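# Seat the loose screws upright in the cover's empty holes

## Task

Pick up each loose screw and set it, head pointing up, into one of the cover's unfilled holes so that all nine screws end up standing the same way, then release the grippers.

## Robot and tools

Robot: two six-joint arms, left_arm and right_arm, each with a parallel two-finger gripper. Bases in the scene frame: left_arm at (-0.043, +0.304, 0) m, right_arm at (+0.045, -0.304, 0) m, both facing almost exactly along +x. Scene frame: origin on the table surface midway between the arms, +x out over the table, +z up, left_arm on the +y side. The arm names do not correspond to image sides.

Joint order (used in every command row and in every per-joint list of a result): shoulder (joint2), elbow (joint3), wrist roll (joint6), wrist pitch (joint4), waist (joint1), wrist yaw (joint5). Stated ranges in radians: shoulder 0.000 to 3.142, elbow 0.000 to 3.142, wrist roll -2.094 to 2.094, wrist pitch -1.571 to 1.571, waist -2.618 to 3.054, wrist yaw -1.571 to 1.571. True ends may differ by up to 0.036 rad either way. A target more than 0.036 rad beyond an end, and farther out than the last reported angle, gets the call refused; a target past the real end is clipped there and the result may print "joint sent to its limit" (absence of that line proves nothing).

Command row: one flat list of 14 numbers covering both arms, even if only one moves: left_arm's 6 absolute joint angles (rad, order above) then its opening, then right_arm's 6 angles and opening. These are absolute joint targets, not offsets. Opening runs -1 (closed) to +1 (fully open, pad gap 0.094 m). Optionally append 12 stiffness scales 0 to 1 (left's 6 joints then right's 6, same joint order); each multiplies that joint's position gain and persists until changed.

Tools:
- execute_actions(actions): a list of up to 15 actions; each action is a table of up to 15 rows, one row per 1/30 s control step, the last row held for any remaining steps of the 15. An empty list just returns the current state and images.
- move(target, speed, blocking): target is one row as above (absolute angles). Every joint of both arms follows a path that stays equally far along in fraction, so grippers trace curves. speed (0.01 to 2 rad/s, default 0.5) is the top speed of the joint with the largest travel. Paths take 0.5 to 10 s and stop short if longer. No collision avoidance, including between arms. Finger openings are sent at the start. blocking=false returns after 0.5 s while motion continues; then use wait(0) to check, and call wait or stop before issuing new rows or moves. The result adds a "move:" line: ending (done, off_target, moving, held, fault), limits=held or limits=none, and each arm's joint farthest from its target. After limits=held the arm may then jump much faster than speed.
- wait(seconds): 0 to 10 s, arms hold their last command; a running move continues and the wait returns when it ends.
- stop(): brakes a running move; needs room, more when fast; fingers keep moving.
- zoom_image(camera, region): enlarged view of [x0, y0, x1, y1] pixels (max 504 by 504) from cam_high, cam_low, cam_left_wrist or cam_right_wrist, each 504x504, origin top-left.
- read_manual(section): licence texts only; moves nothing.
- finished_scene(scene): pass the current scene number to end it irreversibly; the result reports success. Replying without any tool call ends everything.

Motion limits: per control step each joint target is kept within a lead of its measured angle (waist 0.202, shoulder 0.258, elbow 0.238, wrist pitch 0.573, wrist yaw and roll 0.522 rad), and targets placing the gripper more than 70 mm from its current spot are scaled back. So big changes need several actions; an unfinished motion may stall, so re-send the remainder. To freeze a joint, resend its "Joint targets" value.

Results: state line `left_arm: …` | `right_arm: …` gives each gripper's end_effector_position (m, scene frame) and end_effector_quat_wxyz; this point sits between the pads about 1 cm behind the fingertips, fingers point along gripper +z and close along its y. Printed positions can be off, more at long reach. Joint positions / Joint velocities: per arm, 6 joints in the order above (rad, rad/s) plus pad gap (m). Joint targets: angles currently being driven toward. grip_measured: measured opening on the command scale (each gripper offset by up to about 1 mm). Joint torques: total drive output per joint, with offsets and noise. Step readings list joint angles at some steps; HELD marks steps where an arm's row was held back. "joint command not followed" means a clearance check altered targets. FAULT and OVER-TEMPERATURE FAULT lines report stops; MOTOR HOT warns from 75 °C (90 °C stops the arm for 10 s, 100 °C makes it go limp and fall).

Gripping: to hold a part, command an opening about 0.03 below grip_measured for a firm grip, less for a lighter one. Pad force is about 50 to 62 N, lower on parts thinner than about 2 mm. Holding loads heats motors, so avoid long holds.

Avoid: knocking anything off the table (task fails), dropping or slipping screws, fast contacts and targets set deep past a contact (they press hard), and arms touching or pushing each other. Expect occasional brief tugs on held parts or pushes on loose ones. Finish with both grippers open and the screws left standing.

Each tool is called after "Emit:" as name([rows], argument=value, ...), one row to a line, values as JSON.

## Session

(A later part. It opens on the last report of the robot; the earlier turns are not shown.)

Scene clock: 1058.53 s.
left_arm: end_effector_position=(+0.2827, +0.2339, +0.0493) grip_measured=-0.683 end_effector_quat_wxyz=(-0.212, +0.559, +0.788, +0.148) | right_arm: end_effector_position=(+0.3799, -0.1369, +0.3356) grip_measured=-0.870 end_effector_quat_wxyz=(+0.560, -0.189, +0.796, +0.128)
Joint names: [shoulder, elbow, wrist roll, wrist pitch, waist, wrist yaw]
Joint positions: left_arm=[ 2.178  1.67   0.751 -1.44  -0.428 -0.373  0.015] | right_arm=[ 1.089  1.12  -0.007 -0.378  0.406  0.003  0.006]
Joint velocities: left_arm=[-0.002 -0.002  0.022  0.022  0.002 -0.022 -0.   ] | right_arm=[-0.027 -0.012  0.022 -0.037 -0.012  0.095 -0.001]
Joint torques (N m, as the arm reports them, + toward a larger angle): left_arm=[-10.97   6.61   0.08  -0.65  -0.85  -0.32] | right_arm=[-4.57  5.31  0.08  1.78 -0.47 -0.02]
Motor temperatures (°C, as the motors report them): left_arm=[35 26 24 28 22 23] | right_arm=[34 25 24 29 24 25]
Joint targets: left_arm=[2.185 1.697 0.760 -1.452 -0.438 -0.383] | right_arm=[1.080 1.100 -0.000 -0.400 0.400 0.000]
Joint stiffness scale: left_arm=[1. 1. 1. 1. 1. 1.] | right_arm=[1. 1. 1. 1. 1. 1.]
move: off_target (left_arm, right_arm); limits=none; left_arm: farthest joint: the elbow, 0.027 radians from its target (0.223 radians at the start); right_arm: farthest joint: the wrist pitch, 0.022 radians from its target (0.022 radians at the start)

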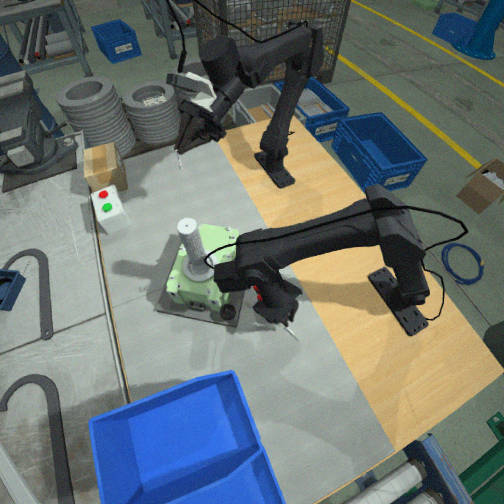

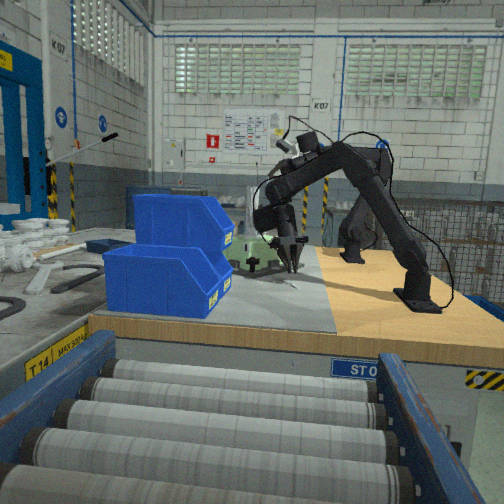

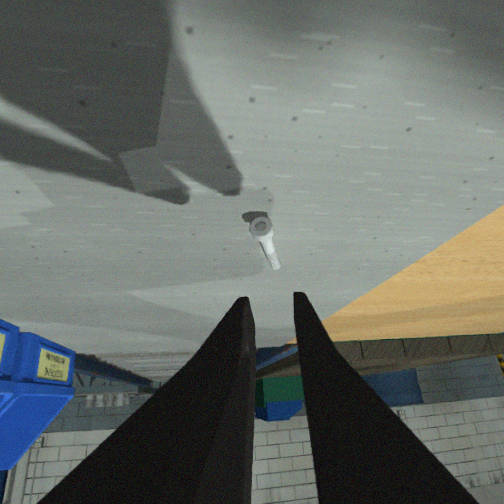

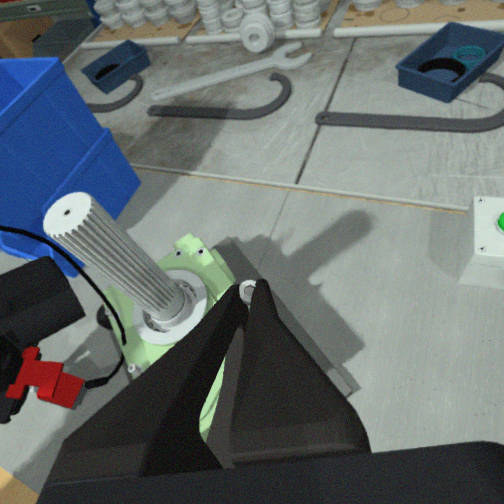

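Emit:
move(target=[2.215,1.606,0.76,-1.348,-0.438,-0.383,-0.68, 1.08,1.1,0,-0.4,0.40,0,-0.90], speed=0.15)

Scene clock: 1067.63 s.
left_arm: end_effector_position=(+0.2828, +0.2340, +0.0252) grip_measured=-0.683 end_effector_quat_wxyz=(-0.212, +0.559, +0.788, +0.149) | right_arm: end_effector_position=(+0.3799, -0.1370, +0.3355) grip_measured=-0.870 end_effector_quat_wxyz=(+0.560, -0.189, +0.796, +0.128)
Joint names: [shoulder, elbow, wrist roll, wrist pitch, waist, wrist yaw]
Joint positions: left_arm=[ 2.207  1.617  0.751 -1.358 -0.428 -0.374  0.015] | right_arm=[ 1.089  1.12  -0.007 -0.378  0.406  0.003  0.006]
Joint velocities: left_arm=[-0.007 -0.017 -0.037  0.037 -0.032  0.037  0.001] | right_arm=[-0.007 -0.012 -0.037  0.022  0.037  0.022 -0.001]
Joint torques (N m, as the arm reports them, + toward a larger angle): left_arm=[-10.92   3.75   0.09  -0.44  -0.86  -0.31] | right_arm=[-4.76  5.53  0.09  1.77 -0.55 -0.03]
Motor temperatures (°C, as the motors report them): left_arm=[36 26 24 28 22 23] | right_arm=[33 25 24 30 24 25]
Joint targets: left_arm=[2.215 1.606 0.760 -1.348 -0.438 -0.383] | right_arm=[1.080 1.100 -0.000 -0.400 0.400 -0.000]
Joint stiffness scale: left_arm=[1. 1. 1. 1. 1. 1.] | right_arm=[1. 1. 1. 1. 1. 1.]
move: off_target (right_arm); limits=none; left_arm: farthest joint: the elbow, 0.011 radians from its target (0.064 radians at the start); right_arm: farthest joint: the wrist pitch, 0.022 radians from its target (0.022 radians at the start)

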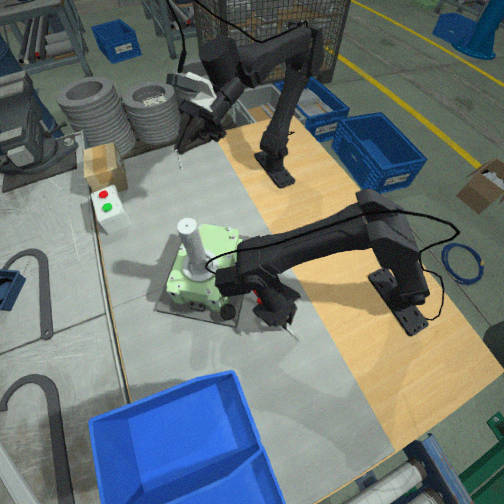

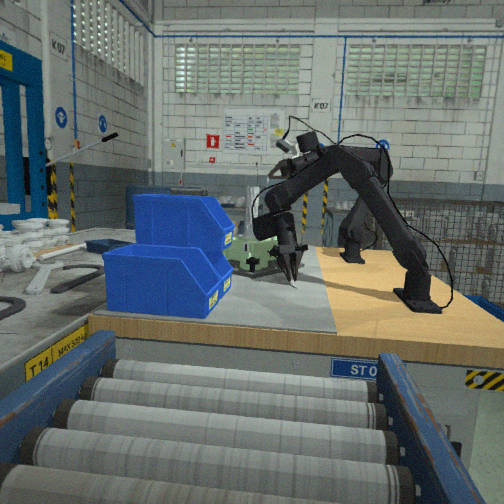

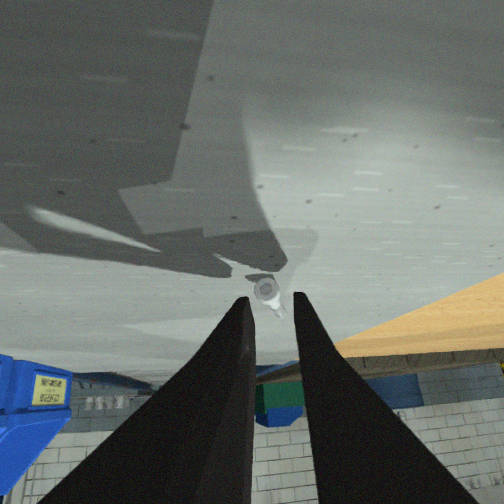

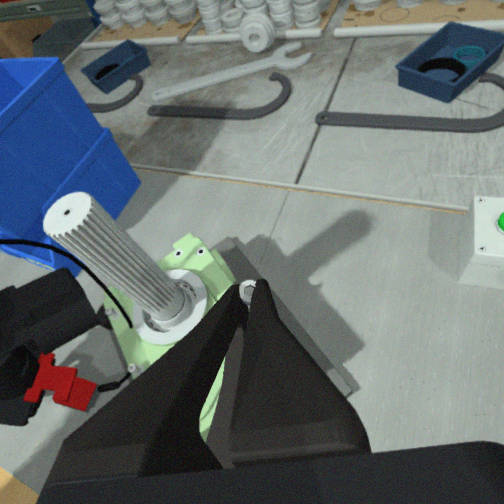

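Emit:
execute_actions([
  [[2.222,1.612,0.76,-1.34,-0.438,-0.383,-0.68, 1.08,1.1,0,-0.4,0.40,0,-0.90]],
  [[2.231,1.612,0.76,-1.331,-0.438,-0.383,-0.68, 1.08,1.1,0,-0.4,0.40,0,-0.90]],
])

Scene clock: 1074.97 s.
left_arm: end_effector_position=(+0.2849, +0.2331, +0.0191) grip_measured=-0.683 end_effector_quat_wxyz=(-0.211, +0.559, +0.788, +0.149) | right_arm: end_effector_position=(+0.3799, -0.1370, +0.3355) grip_measured=-0.870 end_effector_quat_wxyz=(+0.560, -0.189, +0.796, +0.128)
Joint names: [shoulder, elbow, wrist roll, wrist pitch, waist, wrist yaw]
Joint positions: left_arm=[ 2.221  1.617  0.751 -1.341 -0.428 -0.374  0.015] | right_arm=[ 1.089  1.12  -0.007 -0.378  0.406  0.003  0.006]
Joint velocities: left_arm=[ 0.007 -0.002  0.037 -0.022 -0.017 -0.051 -0.   ] | right_arm=[-0.017 -0.012  0.007  0.081 -0.007 -0.022 -0.001]
Joint torques (N m, as the arm reports them, + toward a larger angle): left_arm=[-11.06   4.07   0.09  -0.43  -0.85  -0.31] | right_arm=[-4.66  5.4   0.1   1.76 -0.53  0.  ]
Motor temperatures (°C, as the motors report them): left_arm=[36 26 24 28 22 23] | right_arm=[32 25 24 30 24 25]
Joint targets: left_arm=[2.231 1.612 0.760 -1.331 -0.438 -0.383] | right_arm=[1.080 1.100 0.000 -0.400 0.400 -0.000]
Joint stiffness scale: left_arm=[1. 1. 1. 1. 1. 1.] | right_arm=[1. 1. 1. 1. 1. 1.]
Step readings (joint positions; steps 1 to 15: 1st action; 16 to 30: 2nd action):
0: left_arm=[2.207 1.617 0.751 -1.357 -0.428 -0.374] | right_arm=[1.089 1.120 -0.007 -0.378 0.406 0.003]
1: left_arm=[2.207 1.617 0.751 -1.357 -0.428 -0.374] | right_arm=[1.089 1.120 -0.007 -0.378 0.406 0.003]
2: left_arm=[2.207 1.617 0.751 -1.356 -0.428 -0.374] | right_arm=[1.089 1.120 -0.007 -0.378 0.406 0.003]
4: left_arm=[2.207 1.617 0.751 -1.353 -0.428 -0.374] | right_arm=[1.089 1.120 -0.007 -0.378 0.406 0.003]
8: left_arm=[2.207 1.617 0.751 -1.351 -0.428 -0.374] | right_arm=[1.089 1.120 -0.007 -0.378 0.406 0.003]
15: left_arm=[2.207 1.617 0.751 -1.350 -0.428 -0.374] | right_arm=[1.089 1.120 -0.007 -0.378 0.406 0.003]
16: left_arm=[2.207 1.617 0.751 -1.349 -0.428 -0.374] | right_arm=[1.089 1.120 -0.007 -0.378 0.406 0.003]
17: left_arm=[2.209 1.617 0.751 -1.348 -0.428 -0.374] | right_arm=[1.089 1.120 -0.007 -0.378 0.406 0.003]
19: left_arm=[2.214 1.617 0.751 -1.345 -0.428 -0.374] | right_arm=[1.089 1.120 -0.007 -0.378 0.406 0.003]
23: left_arm=[2.221 1.617 0.751 -1.342 -0.428 -0.374] | right_arm=[1.089 1.120 -0.007 -0.378 0.406 0.003]
30: Joint positions above

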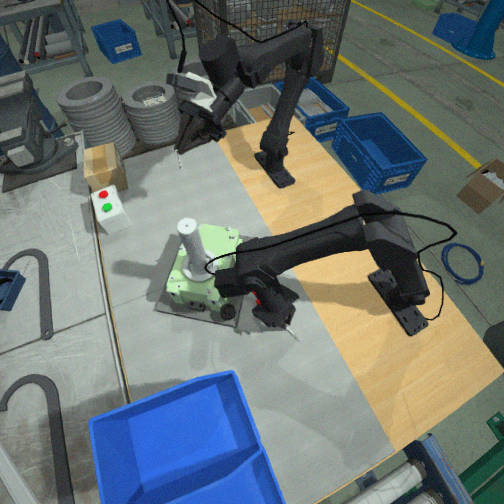

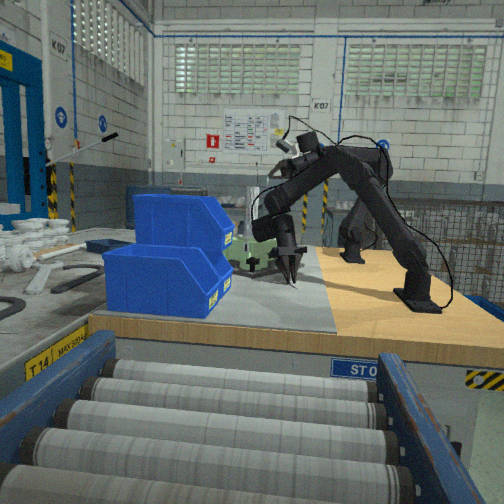

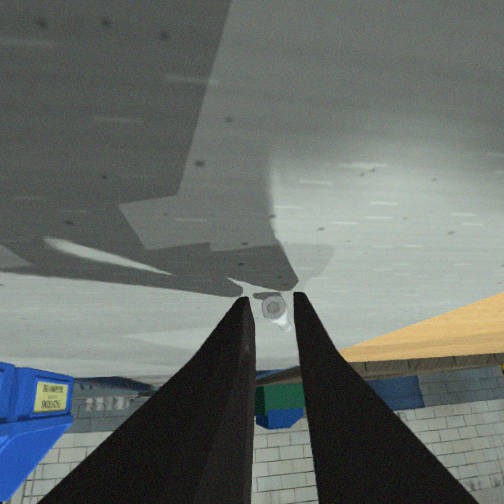

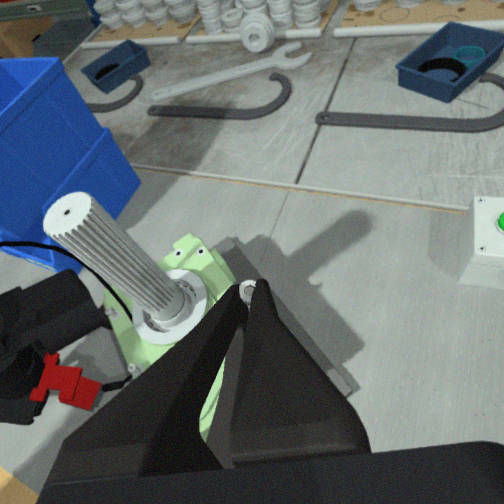

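Centered. Close and lift.

Emit:
execute_actions([
  [[2.226,1.612,0.76,-1.335,-0.438,-0.383,-0.88, 1.08,1.1,0,-0.4,0.40,0,-0.90]],
  [[2.18,1.617,0.76,-1.35,-0.438,-0.383,-0.88, 1.08,1.1,0,-0.4,0.40,0,-0.90]],
  [[2.12,1.617,0.76,-1.40,-0.438,-0.383,-0.88, 1.08,1.1,0,-0.4,0.40,0,-0.90]],
])

Scene clock: 1081.10 s.
left_arm: end_effector_position=(+0.2823, +0.2344, +0.0497) grip_measured=-0.877 end_effector_quat_wxyz=(-0.192, +0.557, +0.793, +0.154) | right_arm: end_effector_position=(+0.3799, -0.1370, +0.3355) grip_measured=-0.870 end_effector_quat_wxyz=(+0.560, -0.189, +0.796, +0.128)
Joint names: [shoulder, elbow, wrist roll, wrist pitch, waist, wrist yaw]
Joint positions: left_arm=[ 2.135  1.617  0.751 -1.387 -0.428 -0.375  0.006] | right_arm=[ 1.089  1.12  -0.007 -0.378  0.406  0.003  0.006]
Joint velocities: left_arm=[ 0.007  0.017 -0.022 -0.051 -0.007  0.081  0.001] | right_arm=[ 0.007 -0.007 -0.007  0.037 -0.007  0.007 -0.   ]
Joint torques (N m, as the arm reports them, + toward a larger angle): left_arm=[-12.76   4.7    0.08  -0.57  -0.86  -0.31] | right_arm=[-4.61  5.49  0.06  1.78 -0.55 -0.01]
Motor temperatures (°C, as the motors report them): left_arm=[37 26 24 28 22 23] | right_arm=[32 25 24 30 24 25]
Joint targets: left_arm=[2.120 1.617 0.760 -1.400 -0.438 -0.383] | right_arm=[1.080 1.100 0.000 -0.400 0.400 -0.000]
Joint stiffness scale: left_arm=[1. 1. 1. 1. 1. 1.] | right_arm=[1. 1. 1. 1. 1. 1.]
Step readings (joint positions; steps 1 to 15: 1st action; 16 to 30: 2nd action; 31 to 45: 3rd action):
0: left_arm=[2.221 1.617 0.751 -1.341 -0.428 -0.374] | right_arm=[1.089 1.120 -0.007 -0.378 0.406 0.003]
1: left_arm=[2.221 1.617 0.751 -1.341 -0.428 -0.374] | right_arm=[1.089 1.120 -0.007 -0.378 0.406 0.003]
2: left_arm=[2.221 1.617 0.751 -1.341 -0.428 -0.374] | right_arm=[1.089 1.120 -0.007 -0.378 0.406 0.003]
4: left_arm=[2.221 1.617 0.751 -1.341 -0.428 -0.374] | right_arm=[1.089 1.120 -0.007 -0.378 0.406 0.003]
8: left_arm=[2.221 1.617 0.751 -1.341 -0.428 -0.374] | right_arm=[1.089 1.120 -0.007 -0.378 0.406 0.003]
15: left_arm=[2.221 1.617 0.751 -1.341 -0.428 -0.374] | right_arm=[1.089 1.120 -0.007 -0.378 0.406 0.003]
16: left_arm=[2.220 1.617 0.751 -1.341 -0.428 -0.374] | right_arm=[1.089 1.120 -0.007 -0.378 0.406 0.003]
17: left_arm=[2.219 1.617 0.751 -1.341 -0.428 -0.374] | right_arm=[1.089 1.120 -0.007 -0.378 0.406 0.003]
19: left_arm=[2.214 1.617 0.751 -1.341 -0.428 -0.374] | right_arm=[1.089 1.120 -0.007 -0.378 0.406 0.003]
23: left_arm=[2.207 1.617 0.751 -1.341 -0.428 -0.374] | right_arm=[1.089 1.120 -0.007 -0.378 0.406 0.003]
30: left_arm=[2.207 1.617 0.751 -1.341 -0.428 -0.374] | right_arm=[1.089 1.120 -0.007 -0.378 0.406 0.003]
31: left_arm=[2.202 1.617 0.751 -1.343 -0.428 -0.374] | right_arm=[1.089 1.120 -0.007 -0.378 0.406 0.003]
32: left_arm=[2.195 1.617 0.751 -1.351 -0.428 -0.374] | right_arm=[1.089 1.120 -0.007 -0.378 0.406 0.003]
34: left_arm=[2.168 1.617 0.751 -1.364 -0.428 -0.374] | right_arm=[1.089 1.120 -0.007 -0.378 0.406 0.003]
38: left_arm=[2.135 1.617 0.751 -1.381 -0.428 -0.375] | right_arm=[1.089 1.120 -0.007 -0.378 0.406 0.003]
45: Joint positions above

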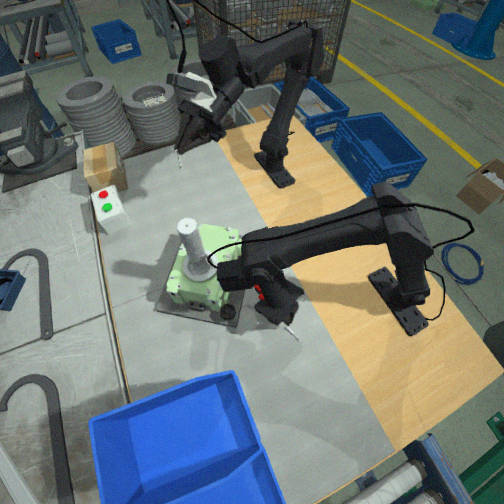

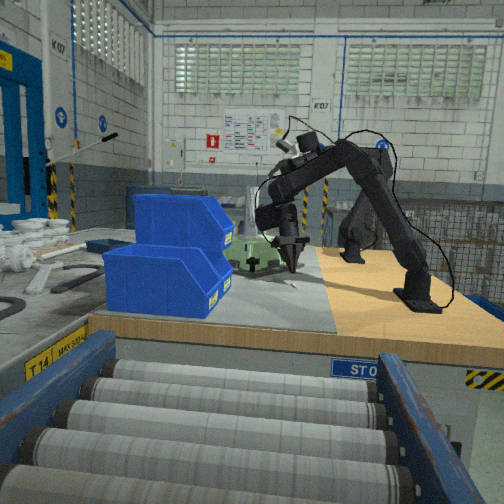

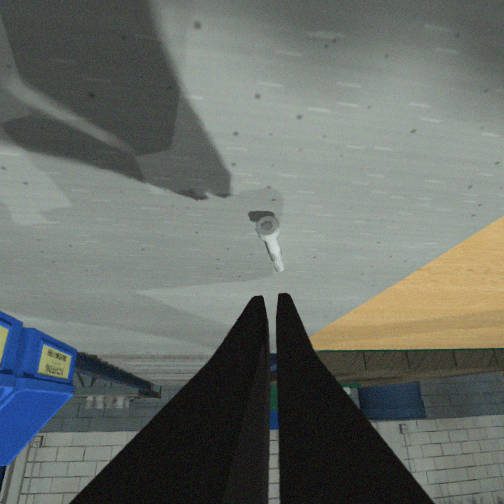

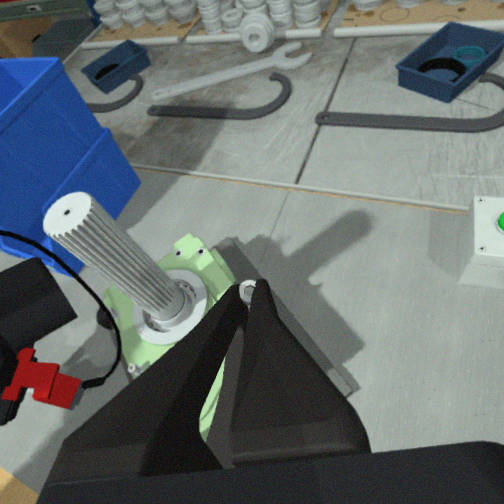

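Emit:
move(target=[2.206,1.576,0.76,-1.323,-0.405,-0.383,-0.68, 1.08,1.1,0,-0.4,0.40,0,-0.90], speed=0.1)

Scene clock: 1090.47 s.
left_arm: end_effector_position=(+0.2812, +0.2391, +0.0217) grip_measured=-0.683 end_effector_quat_wxyz=(-0.211, +0.554, +0.792, +0.149) | right_arm: end_effector_position=(+0.3799, -0.1370, +0.3355) grip_measured=-0.870 end_effector_quat_wxyz=(+0.560, -0.189, +0.796, +0.128)
Joint names: [shoulder, elbow, wrist roll, wrist pitch, waist, wrist yaw]
Joint positions: left_arm=[ 2.197  1.587  0.751 -1.333 -0.416 -0.375  0.015] | right_arm=[ 1.089  1.12  -0.007 -0.378  0.406  0.003  0.006]
Joint velocities: left_arm=[ 0.007 -0.017  0.037  0.007 -0.017 -0.066 -0.   ] | right_arm=[ 0.012 -0.002 -0.037  0.007 -0.017  0.051 -0.001]
Joint torques (N m, as the arm reports them, + toward a larger angle): left_arm=[-10.81   3.66   0.09  -0.42   0.88  -0.3 ] | right_arm=[-4.61  5.38  0.08  1.79 -0.58  0.01]
Motor temperatures (°C, as the motors report them): left_arm=[38 26 24 28 22 23] | right_arm=[31 25 24 30 24 25]
Joint targets: left_arm=[2.206 1.576 0.760 -1.323 -0.405 -0.383] | right_arm=[1.080 1.100 -0.000 -0.400 0.400 -0.000]
Joint stiffness scale: left_arm=[1. 1. 1. 1. 1. 1.] | right_arm=[1. 1. 1. 1. 1. 1.]
move: off_target (right_arm); limits=none; left_arm: farthest joint: the waist, 0.011 radians from its target (0.023 radians at the start); right_arm: farthest joint: the wrist pitch, 0.022 radians from its target (0.022 radians at the start)

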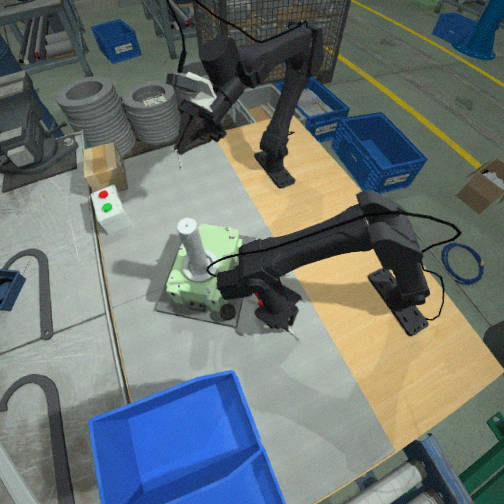

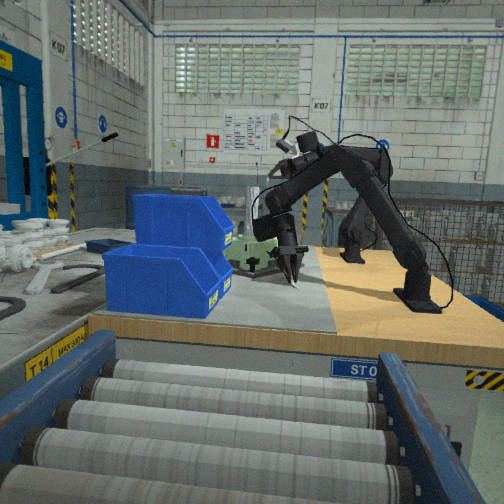

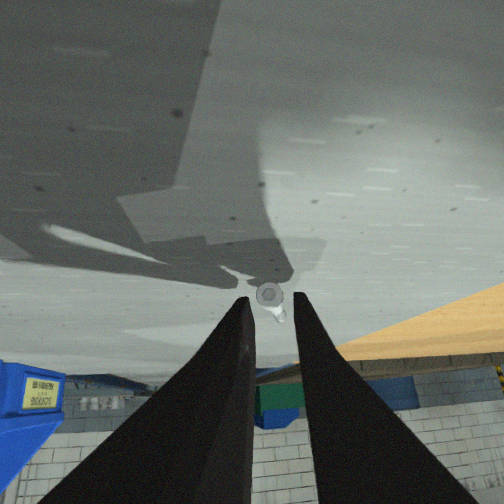

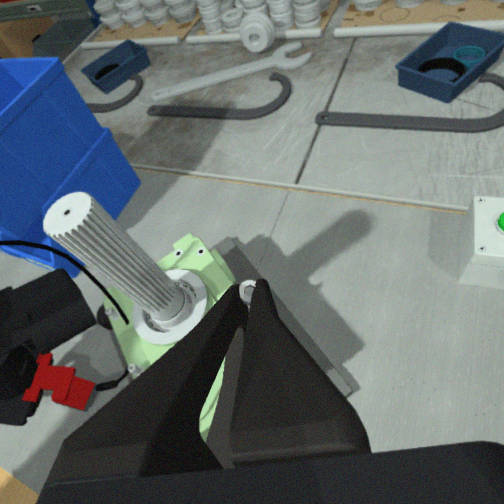

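Emit:
execute_actions([
  [[2.217,1.58,0.76,-1.315,-0.41,-0.383,-0.68, 1.08,1.1,0,-0.4,0.40,0,-0.90]],
  [[2.213,1.58,0.76,-1.315,-0.41,-0.383,-0.88, 1.08,1.1,0,-0.4,0.40,0,-0.90]],
])

Scene clock: 1095.60 s.
left_arm: end_effector_position=(+0.2829, +0.2384, +0.0210) grip_measured=-0.877 end_effector_quat_wxyz=(-0.207, +0.554, +0.793, +0.150) | right_arm: end_effector_position=(+0.3799, -0.1370, +0.3355) grip_measured=-0.870 end_effector_quat_wxyz=(+0.560, -0.189, +0.796, +0.128)
Joint names: [shoulder, elbow, wrist roll, wrist pitch, waist, wrist yaw]
Joint positions: left_arm=[ 2.197  1.587  0.751 -1.325 -0.416 -0.376  0.006] | right_arm=[ 1.089  1.12  -0.007 -0.378  0.406  0.003  0.006]
Joint velocities: left_arm=[ 0.002 -0.002  0.022 -0.022 -0.007 -0.007 -0.001] | right_arm=[-0.022  0.007  0.007 -0.007  0.017 -0.007 -0.   ]
Joint torques (N m, as the arm reports them, + toward a larger angle): left_arm=[-10.17   3.97   0.09  -0.41   0.47  -0.31] | right_arm=[-4.77  5.45  0.05  1.78 -0.48  0.02]
Motor temperatures (°C, as the motors report them): left_arm=[38 25 24 27 22 23] | right_arm=[31 25 24 30 24 25]
Joint targets: left_arm=[2.213 1.580 0.760 -1.315 -0.410 -0.383] | right_arm=[1.080 1.100 -0.000 -0.400 0.400 -0.000]
Joint stiffness scale: left_arm=[1. 1. 1. 1. 1. 1.] | right_arm=[1. 1. 1. 1. 1. 1.]
Step readings (joint positions; steps 1 to 15: 1st action; 16 to 30: 2nd action):
0: left_arm=[2.197 1.587 0.751 -1.333 -0.416 -0.375] | right_arm=[1.089 1.120 -0.007 -0.378 0.406 0.003]
1: left_arm=[2.197 1.587 0.751 -1.332 -0.416 -0.375] | right_arm=[1.089 1.120 -0.007 -0.378 0.406 0.003]
2: left_arm=[2.197 1.587 0.751 -1.331 -0.416 -0.375] | right_arm=[1.089 1.120 -0.007 -0.378 0.406 0.003]
4: left_arm=[2.197 1.587 0.751 -1.328 -0.416 -0.375] | right_arm=[1.089 1.120 -0.007 -0.378 0.406 0.003]
8: left_arm=[2.197 1.587 0.751 -1.326 -0.416 -0.375] | right_arm=[1.089 1.120 -0.007 -0.378 0.406 0.003]
15: left_arm=[2.197 1.587 0.751 -1.325 -0.416 -0.375] | right_arm=[1.089 1.120 -0.007 -0.378 0.406 0.003]
16: left_arm=[2.197 1.587 0.751 -1.325 -0.416 -0.375] | right_arm=[1.089 1.120 -0.007 -0.378 0.406 0.003]
17: left_arm=[2.197 1.587 0.751 -1.325 -0.416 -0.375] | right_arm=[1.089 1.120 -0.007 -0.378 0.406 0.003]
19: left_arm=[2.197 1.587 0.751 -1.325 -0.416 -0.376] | right_arm=[1.089 1.120 -0.007 -0.378 0.406 0.003]
23: left_arm=[2.197 1.587 0.751 -1.325 -0.416 -0.376] | right_arm=[1.089 1.120 -0.007 -0.378 0.406 0.003]
30: Joint positions above

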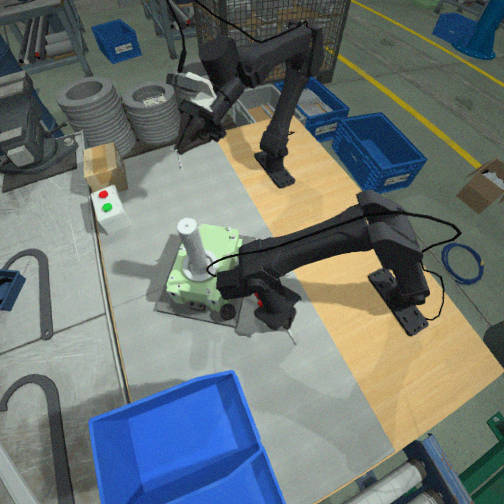

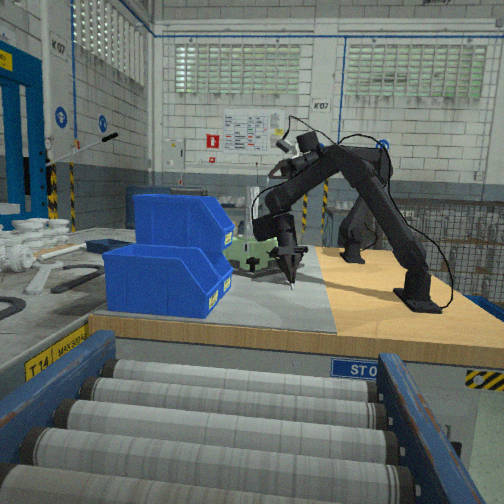

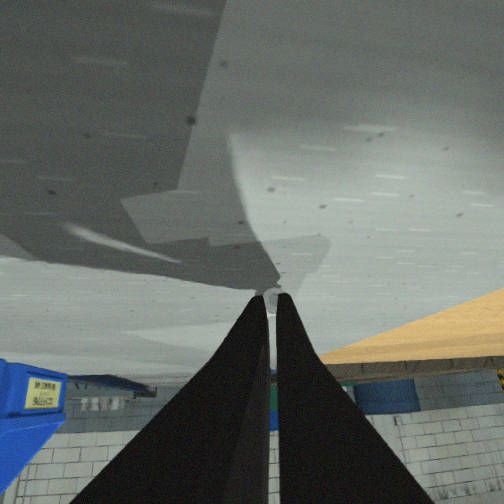

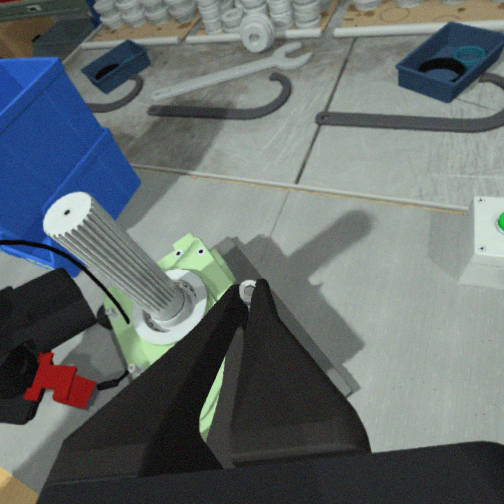

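Emit:
execute_actions([
  [[2.20,1.58,0.76,-1.325,-0.41,-0.383,-0.6, 1.08,1.1,0,-0.4,0.40,0,-0.90]],
  [[2.14,1.587,0.76,-1.37,-0.41,-0.383,-0.6, 1.08,1.1,0,-0.4,0.40,0,-0.90]],
])

Scene clock: 1105.07 s.
left_arm: end_effector_position=(+0.2791, +0.2400, +0.0342) grip_measured=-0.603 end_effector_quat_wxyz=(-0.206, +0.554, +0.793, +0.150) | right_arm: end_effector_position=(+0.3799, -0.1370, +0.3355) grip_measured=-0.870 end_effector_quat_wxyz=(+0.560, -0.189, +0.796, +0.128)
Joint names: [shoulder, elbow, wrist roll, wrist pitch, waist, wrist yaw]
Joint positions: left_arm=[ 2.163  1.587  0.751 -1.357 -0.416 -0.376  0.019] | right_arm=[ 1.089  1.12  -0.007 -0.378  0.406  0.003  0.006]
Joint velocities: left_arm=[ 0.002 -0.012 -0.081  0.007 -0.007 -0.037  0.   ] | right_arm=[-0.012 -0.012  0.066  0.051 -0.012 -0.037  0.   ]
Joint torques (N m, as the arm reports them, + toward a larger angle): left_arm=[-13.52   4.49   0.07  -0.61   0.47  -0.3 ] | right_arm=[-4.67  5.35  0.09  1.78 -0.51  0.01]
Motor temperatures (°C, as the motors report them): left_arm=[37 25 24 27 22 23] | right_arm=[31 25 24 31 24 25]
Joint targets: left_arm=[2.140 1.587 0.760 -1.370 -0.410 -0.383] | right_arm=[1.080 1.100 -0.000 -0.400 0.400 -0.000]
Joint stiffness scale: left_arm=[1. 1. 1. 1. 1. 1.] | right_arm=[1. 1. 1. 1. 1. 1.]
Step readings (joint positions; steps 1 to 15: 1st action; 16 to 30: 2nd action):
0: left_arm=[2.197 1.587 0.751 -1.325 -0.416 -0.376] | right_arm=[1.089 1.120 -0.007 -0.378 0.406 0.003]
1: left_arm=[2.197 1.587 0.751 -1.325 -0.416 -0.376] | right_arm=[1.089 1.120 -0.007 -0.378 0.406 0.003]
2: left_arm=[2.197 1.587 0.751 -1.325 -0.416 -0.376] | right_arm=[1.089 1.120 -0.007 -0.378 0.406 0.003]
4: left_arm=[2.197 1.587 0.751 -1.325 -0.416 -0.376] | right_arm=[1.089 1.120 -0.007 -0.378 0.406 0.003]
8: left_arm=[2.197 1.587 0.751 -1.325 -0.416 -0.376] | right_arm=[1.089 1.120 -0.007 -0.378 0.406 0.003]
15: left_arm=[2.197 1.587 0.751 -1.325 -0.416 -0.376] | right_arm=[1.089 1.120 -0.007 -0.378 0.406 0.003]
16: left_arm=[2.195 1.587 0.751 -1.327 -0.416 -0.376] | right_arm=[1.089 1.120 -0.007 -0.378 0.406 0.003]
17: left_arm=[2.191 1.587 0.751 -1.332 -0.416 -0.376] | right_arm=[1.089 1.120 -0.007 -0.378 0.406 0.003]
19: left_arm=[2.179 1.587 0.751 -1.342 -0.416 -0.376] | right_arm=[1.089 1.120 -0.007 -0.378 0.406 0.003]
23: left_arm=[2.163 1.587 0.751 -1.353 -0.416 -0.376] | right_arm=[1.089 1.120 -0.007 -0.378 0.406 0.003]
30: Joint positions above

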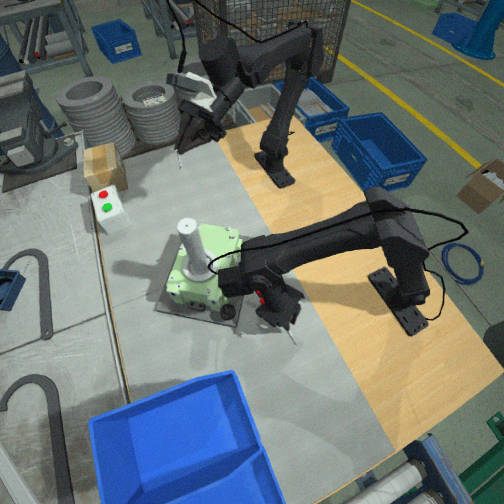

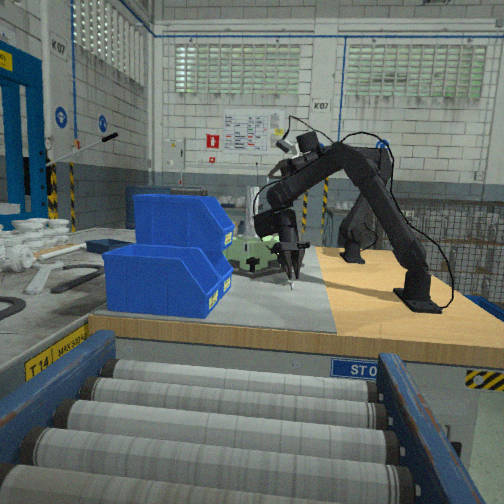

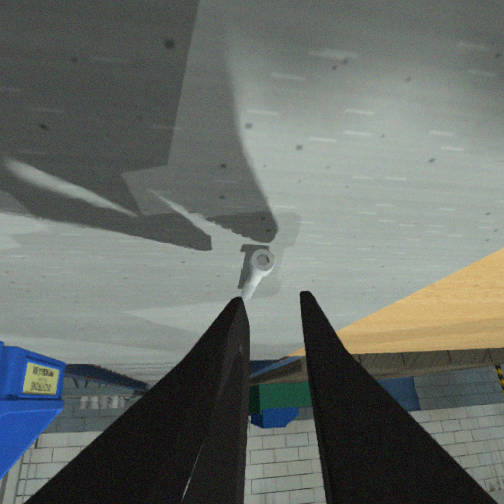

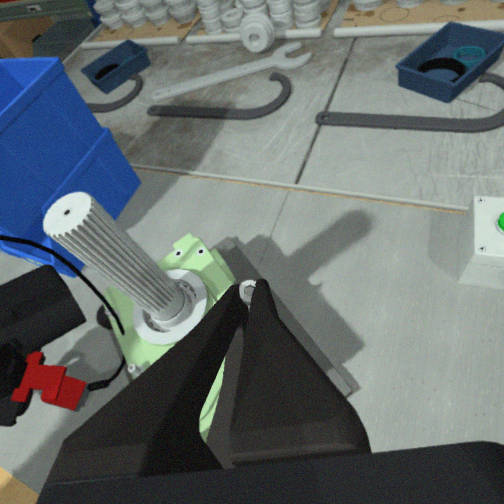

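Emit:
move(target=[2.023,1.406,1.079,-1.174,-0.453,-0.478,-0.6, 1.08,1.1,0,-0.4,0.40,0,-0.90], speed=0.3)

Scene clock: 1127.80 s.
left_arm: end_effector_position=(+0.2819, +0.2465, +0.0341) grip_measured=-0.603 end_effector_quat_wxyz=(-0.185, +0.676, +0.690, +0.181) | right_arm: end_effector_position=(+0.3799, -0.1370, +0.3355) grip_measured=-0.870 end_effector_quat_wxyz=(+0.560, -0.189, +0.796, +0.128)
Joint names: [shoulder, elbow, wrist roll, wrist pitch, waist, wrist yaw]
Joint positions: left_arm=[ 2.051  1.42   1.069 -1.182 -0.441 -0.468  0.019] | right_arm=[ 1.089  1.12  -0.007 -0.378  0.406  0.003  0.006]
Joint velocities: left_arm=[-0.002 -0.007  0.051 -0.051  0.007  0.11   0.   ] | right_arm=[-0.022 -0.002  0.037 -0.066  0.012  0.007  0.   ]
Joint torques (N m, as the arm reports them, + toward a larger angle): left_arm=[-13.13   3.67   0.1   -0.23  -1.01  -0.39] | right_arm=[-4.64  5.4   0.08  1.76 -0.65  0.01]
Motor temperatures (°C, as the motors report them): left_arm=[40 25 24 27 22 23] | right_arm=[31 25 24 31 24 25]
Joint targets: left_arm=[2.023 1.406 1.079 -1.174 -0.453 -0.478] | right_arm=[1.080 1.100 0.000 -0.400 0.400 -0.000]
Joint stiffness scale: left_arm=[1. 1. 1. 1. 1. 1.] | right_arm=[1. 1. 1. 1. 1. 1.]
move: off_target (left_arm, right_arm); limits=none; left_arm: farthest joint: the shoulder, 0.028 radians from its target (0.140 radians at the start); right_arm: farthest joint: the wrist pitch, 0.022 radians from its target (0.022 radians at the start)

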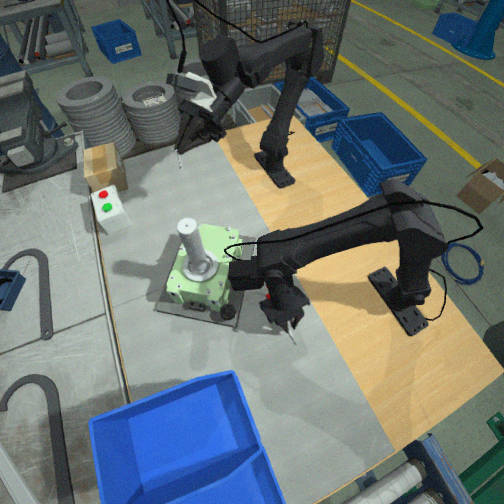

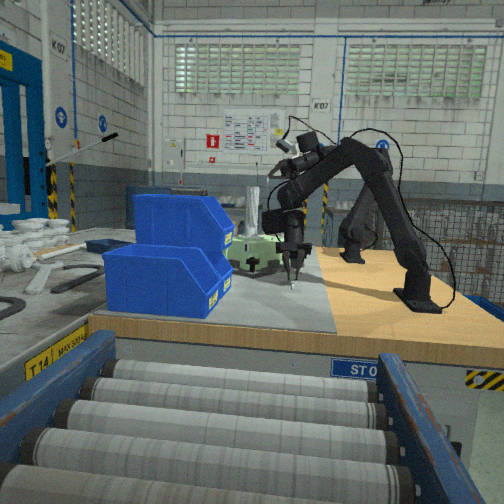

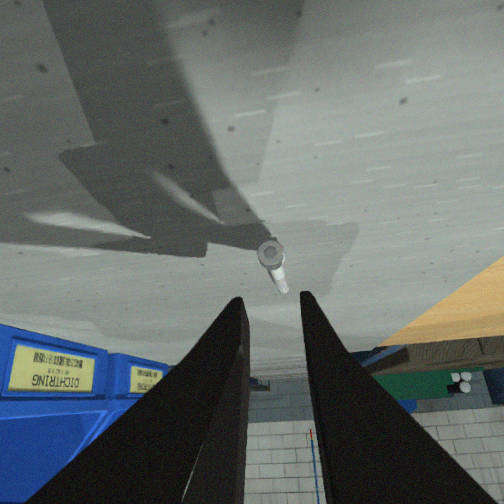

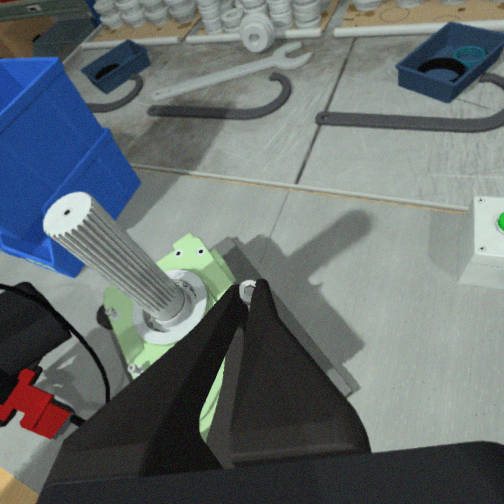

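Emit:
move(target=[2.087,1.375,1.079,-1.113,-0.453,-0.478,-0.6, 1.08,1.1,0,-0.4,0.40,0,-0.90], speed=0.08)

Scene clock: 1135.17 s.
left_arm: end_effector_position=(+0.2825, +0.2463, +0.0178) grip_measured=-0.603 end_effector_quat_wxyz=(-0.183, +0.676, +0.690, +0.181) | right_arm: end_effector_position=(+0.3799, -0.1370, +0.3355) grip_measured=-0.870 end_effector_quat_wxyz=(+0.560, -0.189, +0.796, +0.128)
Joint names: [shoulder, elbow, wrist roll, wrist pitch, waist, wrist yaw]
Joint positions: left_arm=[ 2.075  1.387  1.07  -1.122 -0.441 -0.468  0.019] | right_arm=[ 1.089  1.12  -0.007 -0.378  0.406  0.003  0.006]
Joint velocities: left_arm=[ 0.017  0.002  0.007 -0.007  0.002  0.051 -0.   ] | right_arm=[-0.027  0.002  0.022 -0.051  0.002  0.022  0.001]
Joint torques (N m, as the arm reports them, + toward a larger angle): left_arm=[-9.57  3.61  0.1  -0.24 -1.03 -0.41] | right_arm=[-4.64  5.39  0.08  1.74 -0.72 -0.01]
Motor temperatures (°C, as the motors report them): left_arm=[40 25 24 27 22 24] | right_arm=[31 25 24 31 24 25]
Joint targets: left_arm=[2.087 1.375 1.079 -1.113 -0.453 -0.478] | right_arm=[1.080 1.100 0.000 -0.400 0.400 -0.000]
Joint stiffness scale: left_arm=[1. 1. 1. 1. 1. 1.] | right_arm=[1. 1. 1. 1. 1. 1.]
move: off_target (right_arm); limits=none; left_arm: farthest joint: the waist, 0.012 radians from its target (0.012 radians at the start); right_arm: farthest joint: the wrist pitch, 0.022 radians from its target (0.022 radians at the start)

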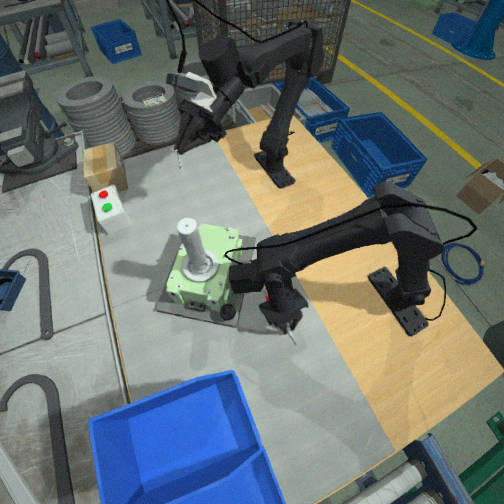

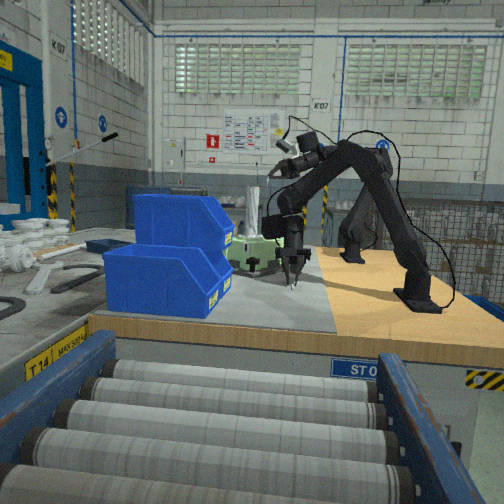

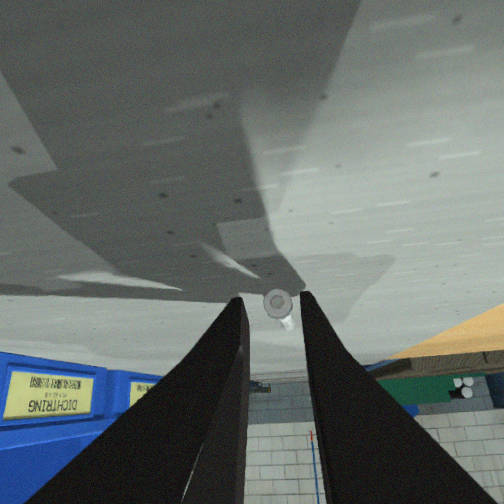

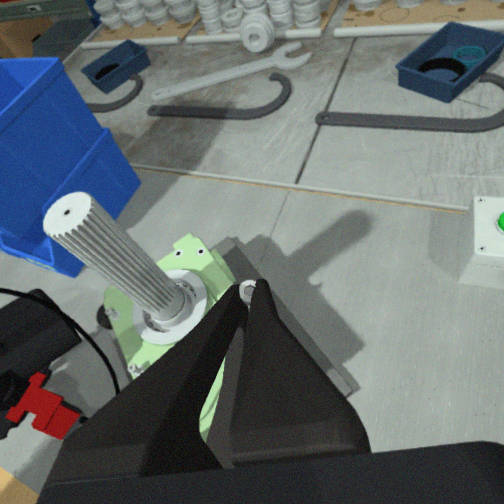

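Emit:
execute_actions([
  [[2.087,1.366,1.079,-1.118,-0.453,-0.478,-0.6, 1.08,1.1,0,-0.4,0.40,0,-0.90]],
  [[2.087,1.375,1.079,-1.118,-0.453,-0.478,-0.88, 1.08,1.1,0,-0.4,0.40,0,-0.90]],
])

Scene clock: 1142.90 s.
left_arm: end_effector_position=(+0.2825, +0.2462, +0.0178) grip_measured=-0.852 end_effector_quat_wxyz=(-0.183, +0.676, +0.690, +0.182) | right_arm: end_effector_position=(+0.3799, -0.1370, +0.3355) grip_measured=-0.870 end_effector_quat_wxyz=(+0.560, -0.189, +0.796, +0.128)
Joint names: [shoulder, elbow, wrist roll, wrist pitch, waist, wrist yaw]
Joint positions: left_arm=[ 2.075  1.387  1.07  -1.121 -0.441 -0.468  0.007] | right_arm=[ 1.089  1.12  -0.007 -0.378  0.406  0.003  0.006]
Joint velocities: left_arm=[-0.007  0.002 -0.007 -0.037 -0.012  0.066 -0.001] | right_arm=[-0.007 -0.017 -0.007  0.051 -0.012  0.037  0.   ]
Joint torques (N m, as the arm reports them, + toward a larger angle): left_arm=[-9.62  3.69  0.08 -0.25 -1.03 -0.39] | right_arm=[-4.49  5.3   0.09  1.78 -0.69 -0.05]
Motor temperatures (°C, as the motors report them): left_arm=[39 25 24 27 22 24] | right_arm=[31 25 24 31 24 25]
Joint targets: left_arm=[2.087 1.375 1.079 -1.118 -0.453 -0.478] | right_arm=[1.080 1.100 -0.000 -0.400 0.400 0.000]
Joint stiffness scale: left_arm=[1. 1. 1. 1. 1. 1.] | right_arm=[1. 1. 1. 1. 1. 1.]
Step readings (joint positions; steps 1 to 15: 1st action; 16 to 30: 2nd action):
0: left_arm=[2.075 1.387 1.070 -1.121 -0.441 -0.468] | right_arm=[1.089 1.120 -0.007 -0.378 0.406 0.003]
1: left_arm=[2.075 1.387 1.070 -1.121 -0.441 -0.468] | right_arm=[1.089 1.120 -0.007 -0.378 0.406 0.003]
2: left_arm=[2.075 1.387 1.070 -1.121 -0.441 -0.468] | right_arm=[1.089 1.120 -0.007 -0.378 0.406 0.003]
4: left_arm=[2.075 1.387 1.070 -1.121 -0.441 -0.468] | right_arm=[1.089 1.120 -0.007 -0.378 0.406 0.003]
8: left_arm=[2.075 1.387 1.070 -1.121 -0.441 -0.468] | right_arm=[1.089 1.120 -0.007 -0.378 0.406 0.003]
15: left_arm=[2.075 1.387 1.070 -1.121 -0.441 -0.468] | right_arm=[1.089 1.120 -0.007 -0.378 0.406 0.003]
16: left_arm=[2.075 1.387 1.070 -1.121 -0.441 -0.468] | right_arm=[1.089 1.120 -0.007 -0.378 0.406 0.003]
17: left_arm=[2.075 1.387 1.070 -1.121 -0.441 -0.468] | right_arm=[1.089 1.120 -0.007 -0.378 0.406 0.003]
19: left_arm=[2.075 1.387 1.070 -1.121 -0.441 -0.468] | right_arm=[1.089 1.120 -0.007 -0.378 0.406 0.003]
23: left_arm=[2.075 1.387 1.070 -1.121 -0.441 -0.468] | right_arm=[1.089 1.120 -0.007 -0.378 0.406 0.003]
30: Joint positions above

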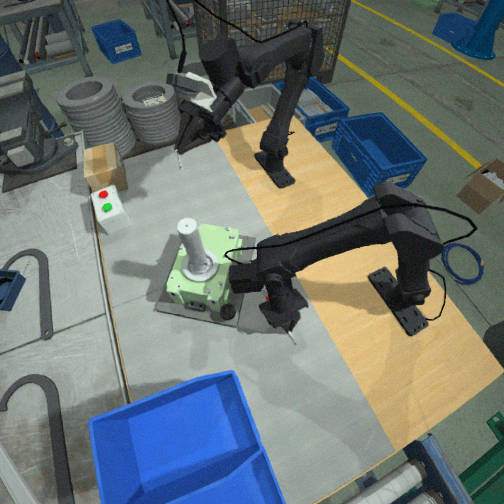

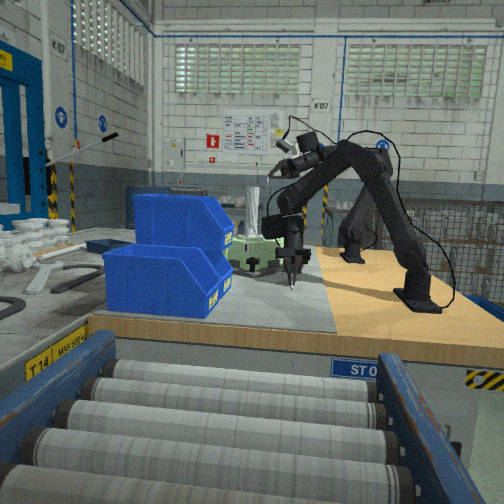

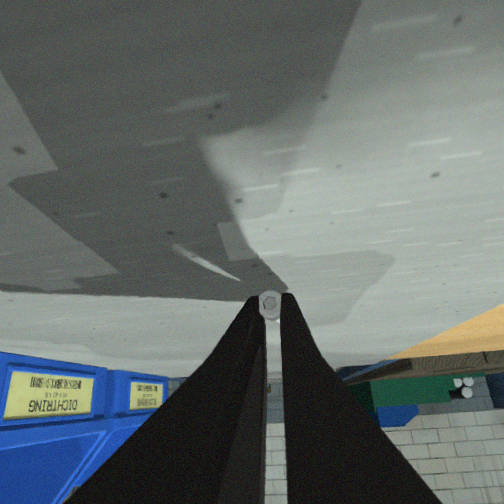

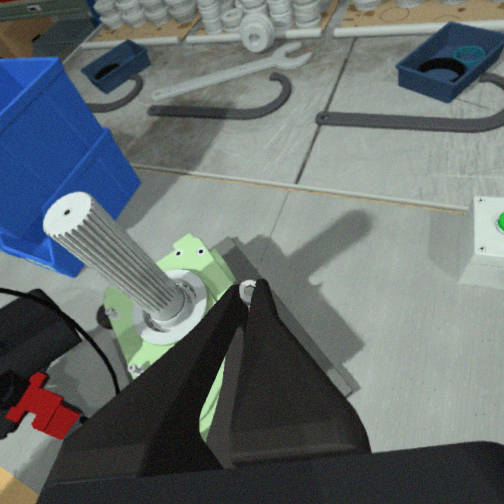

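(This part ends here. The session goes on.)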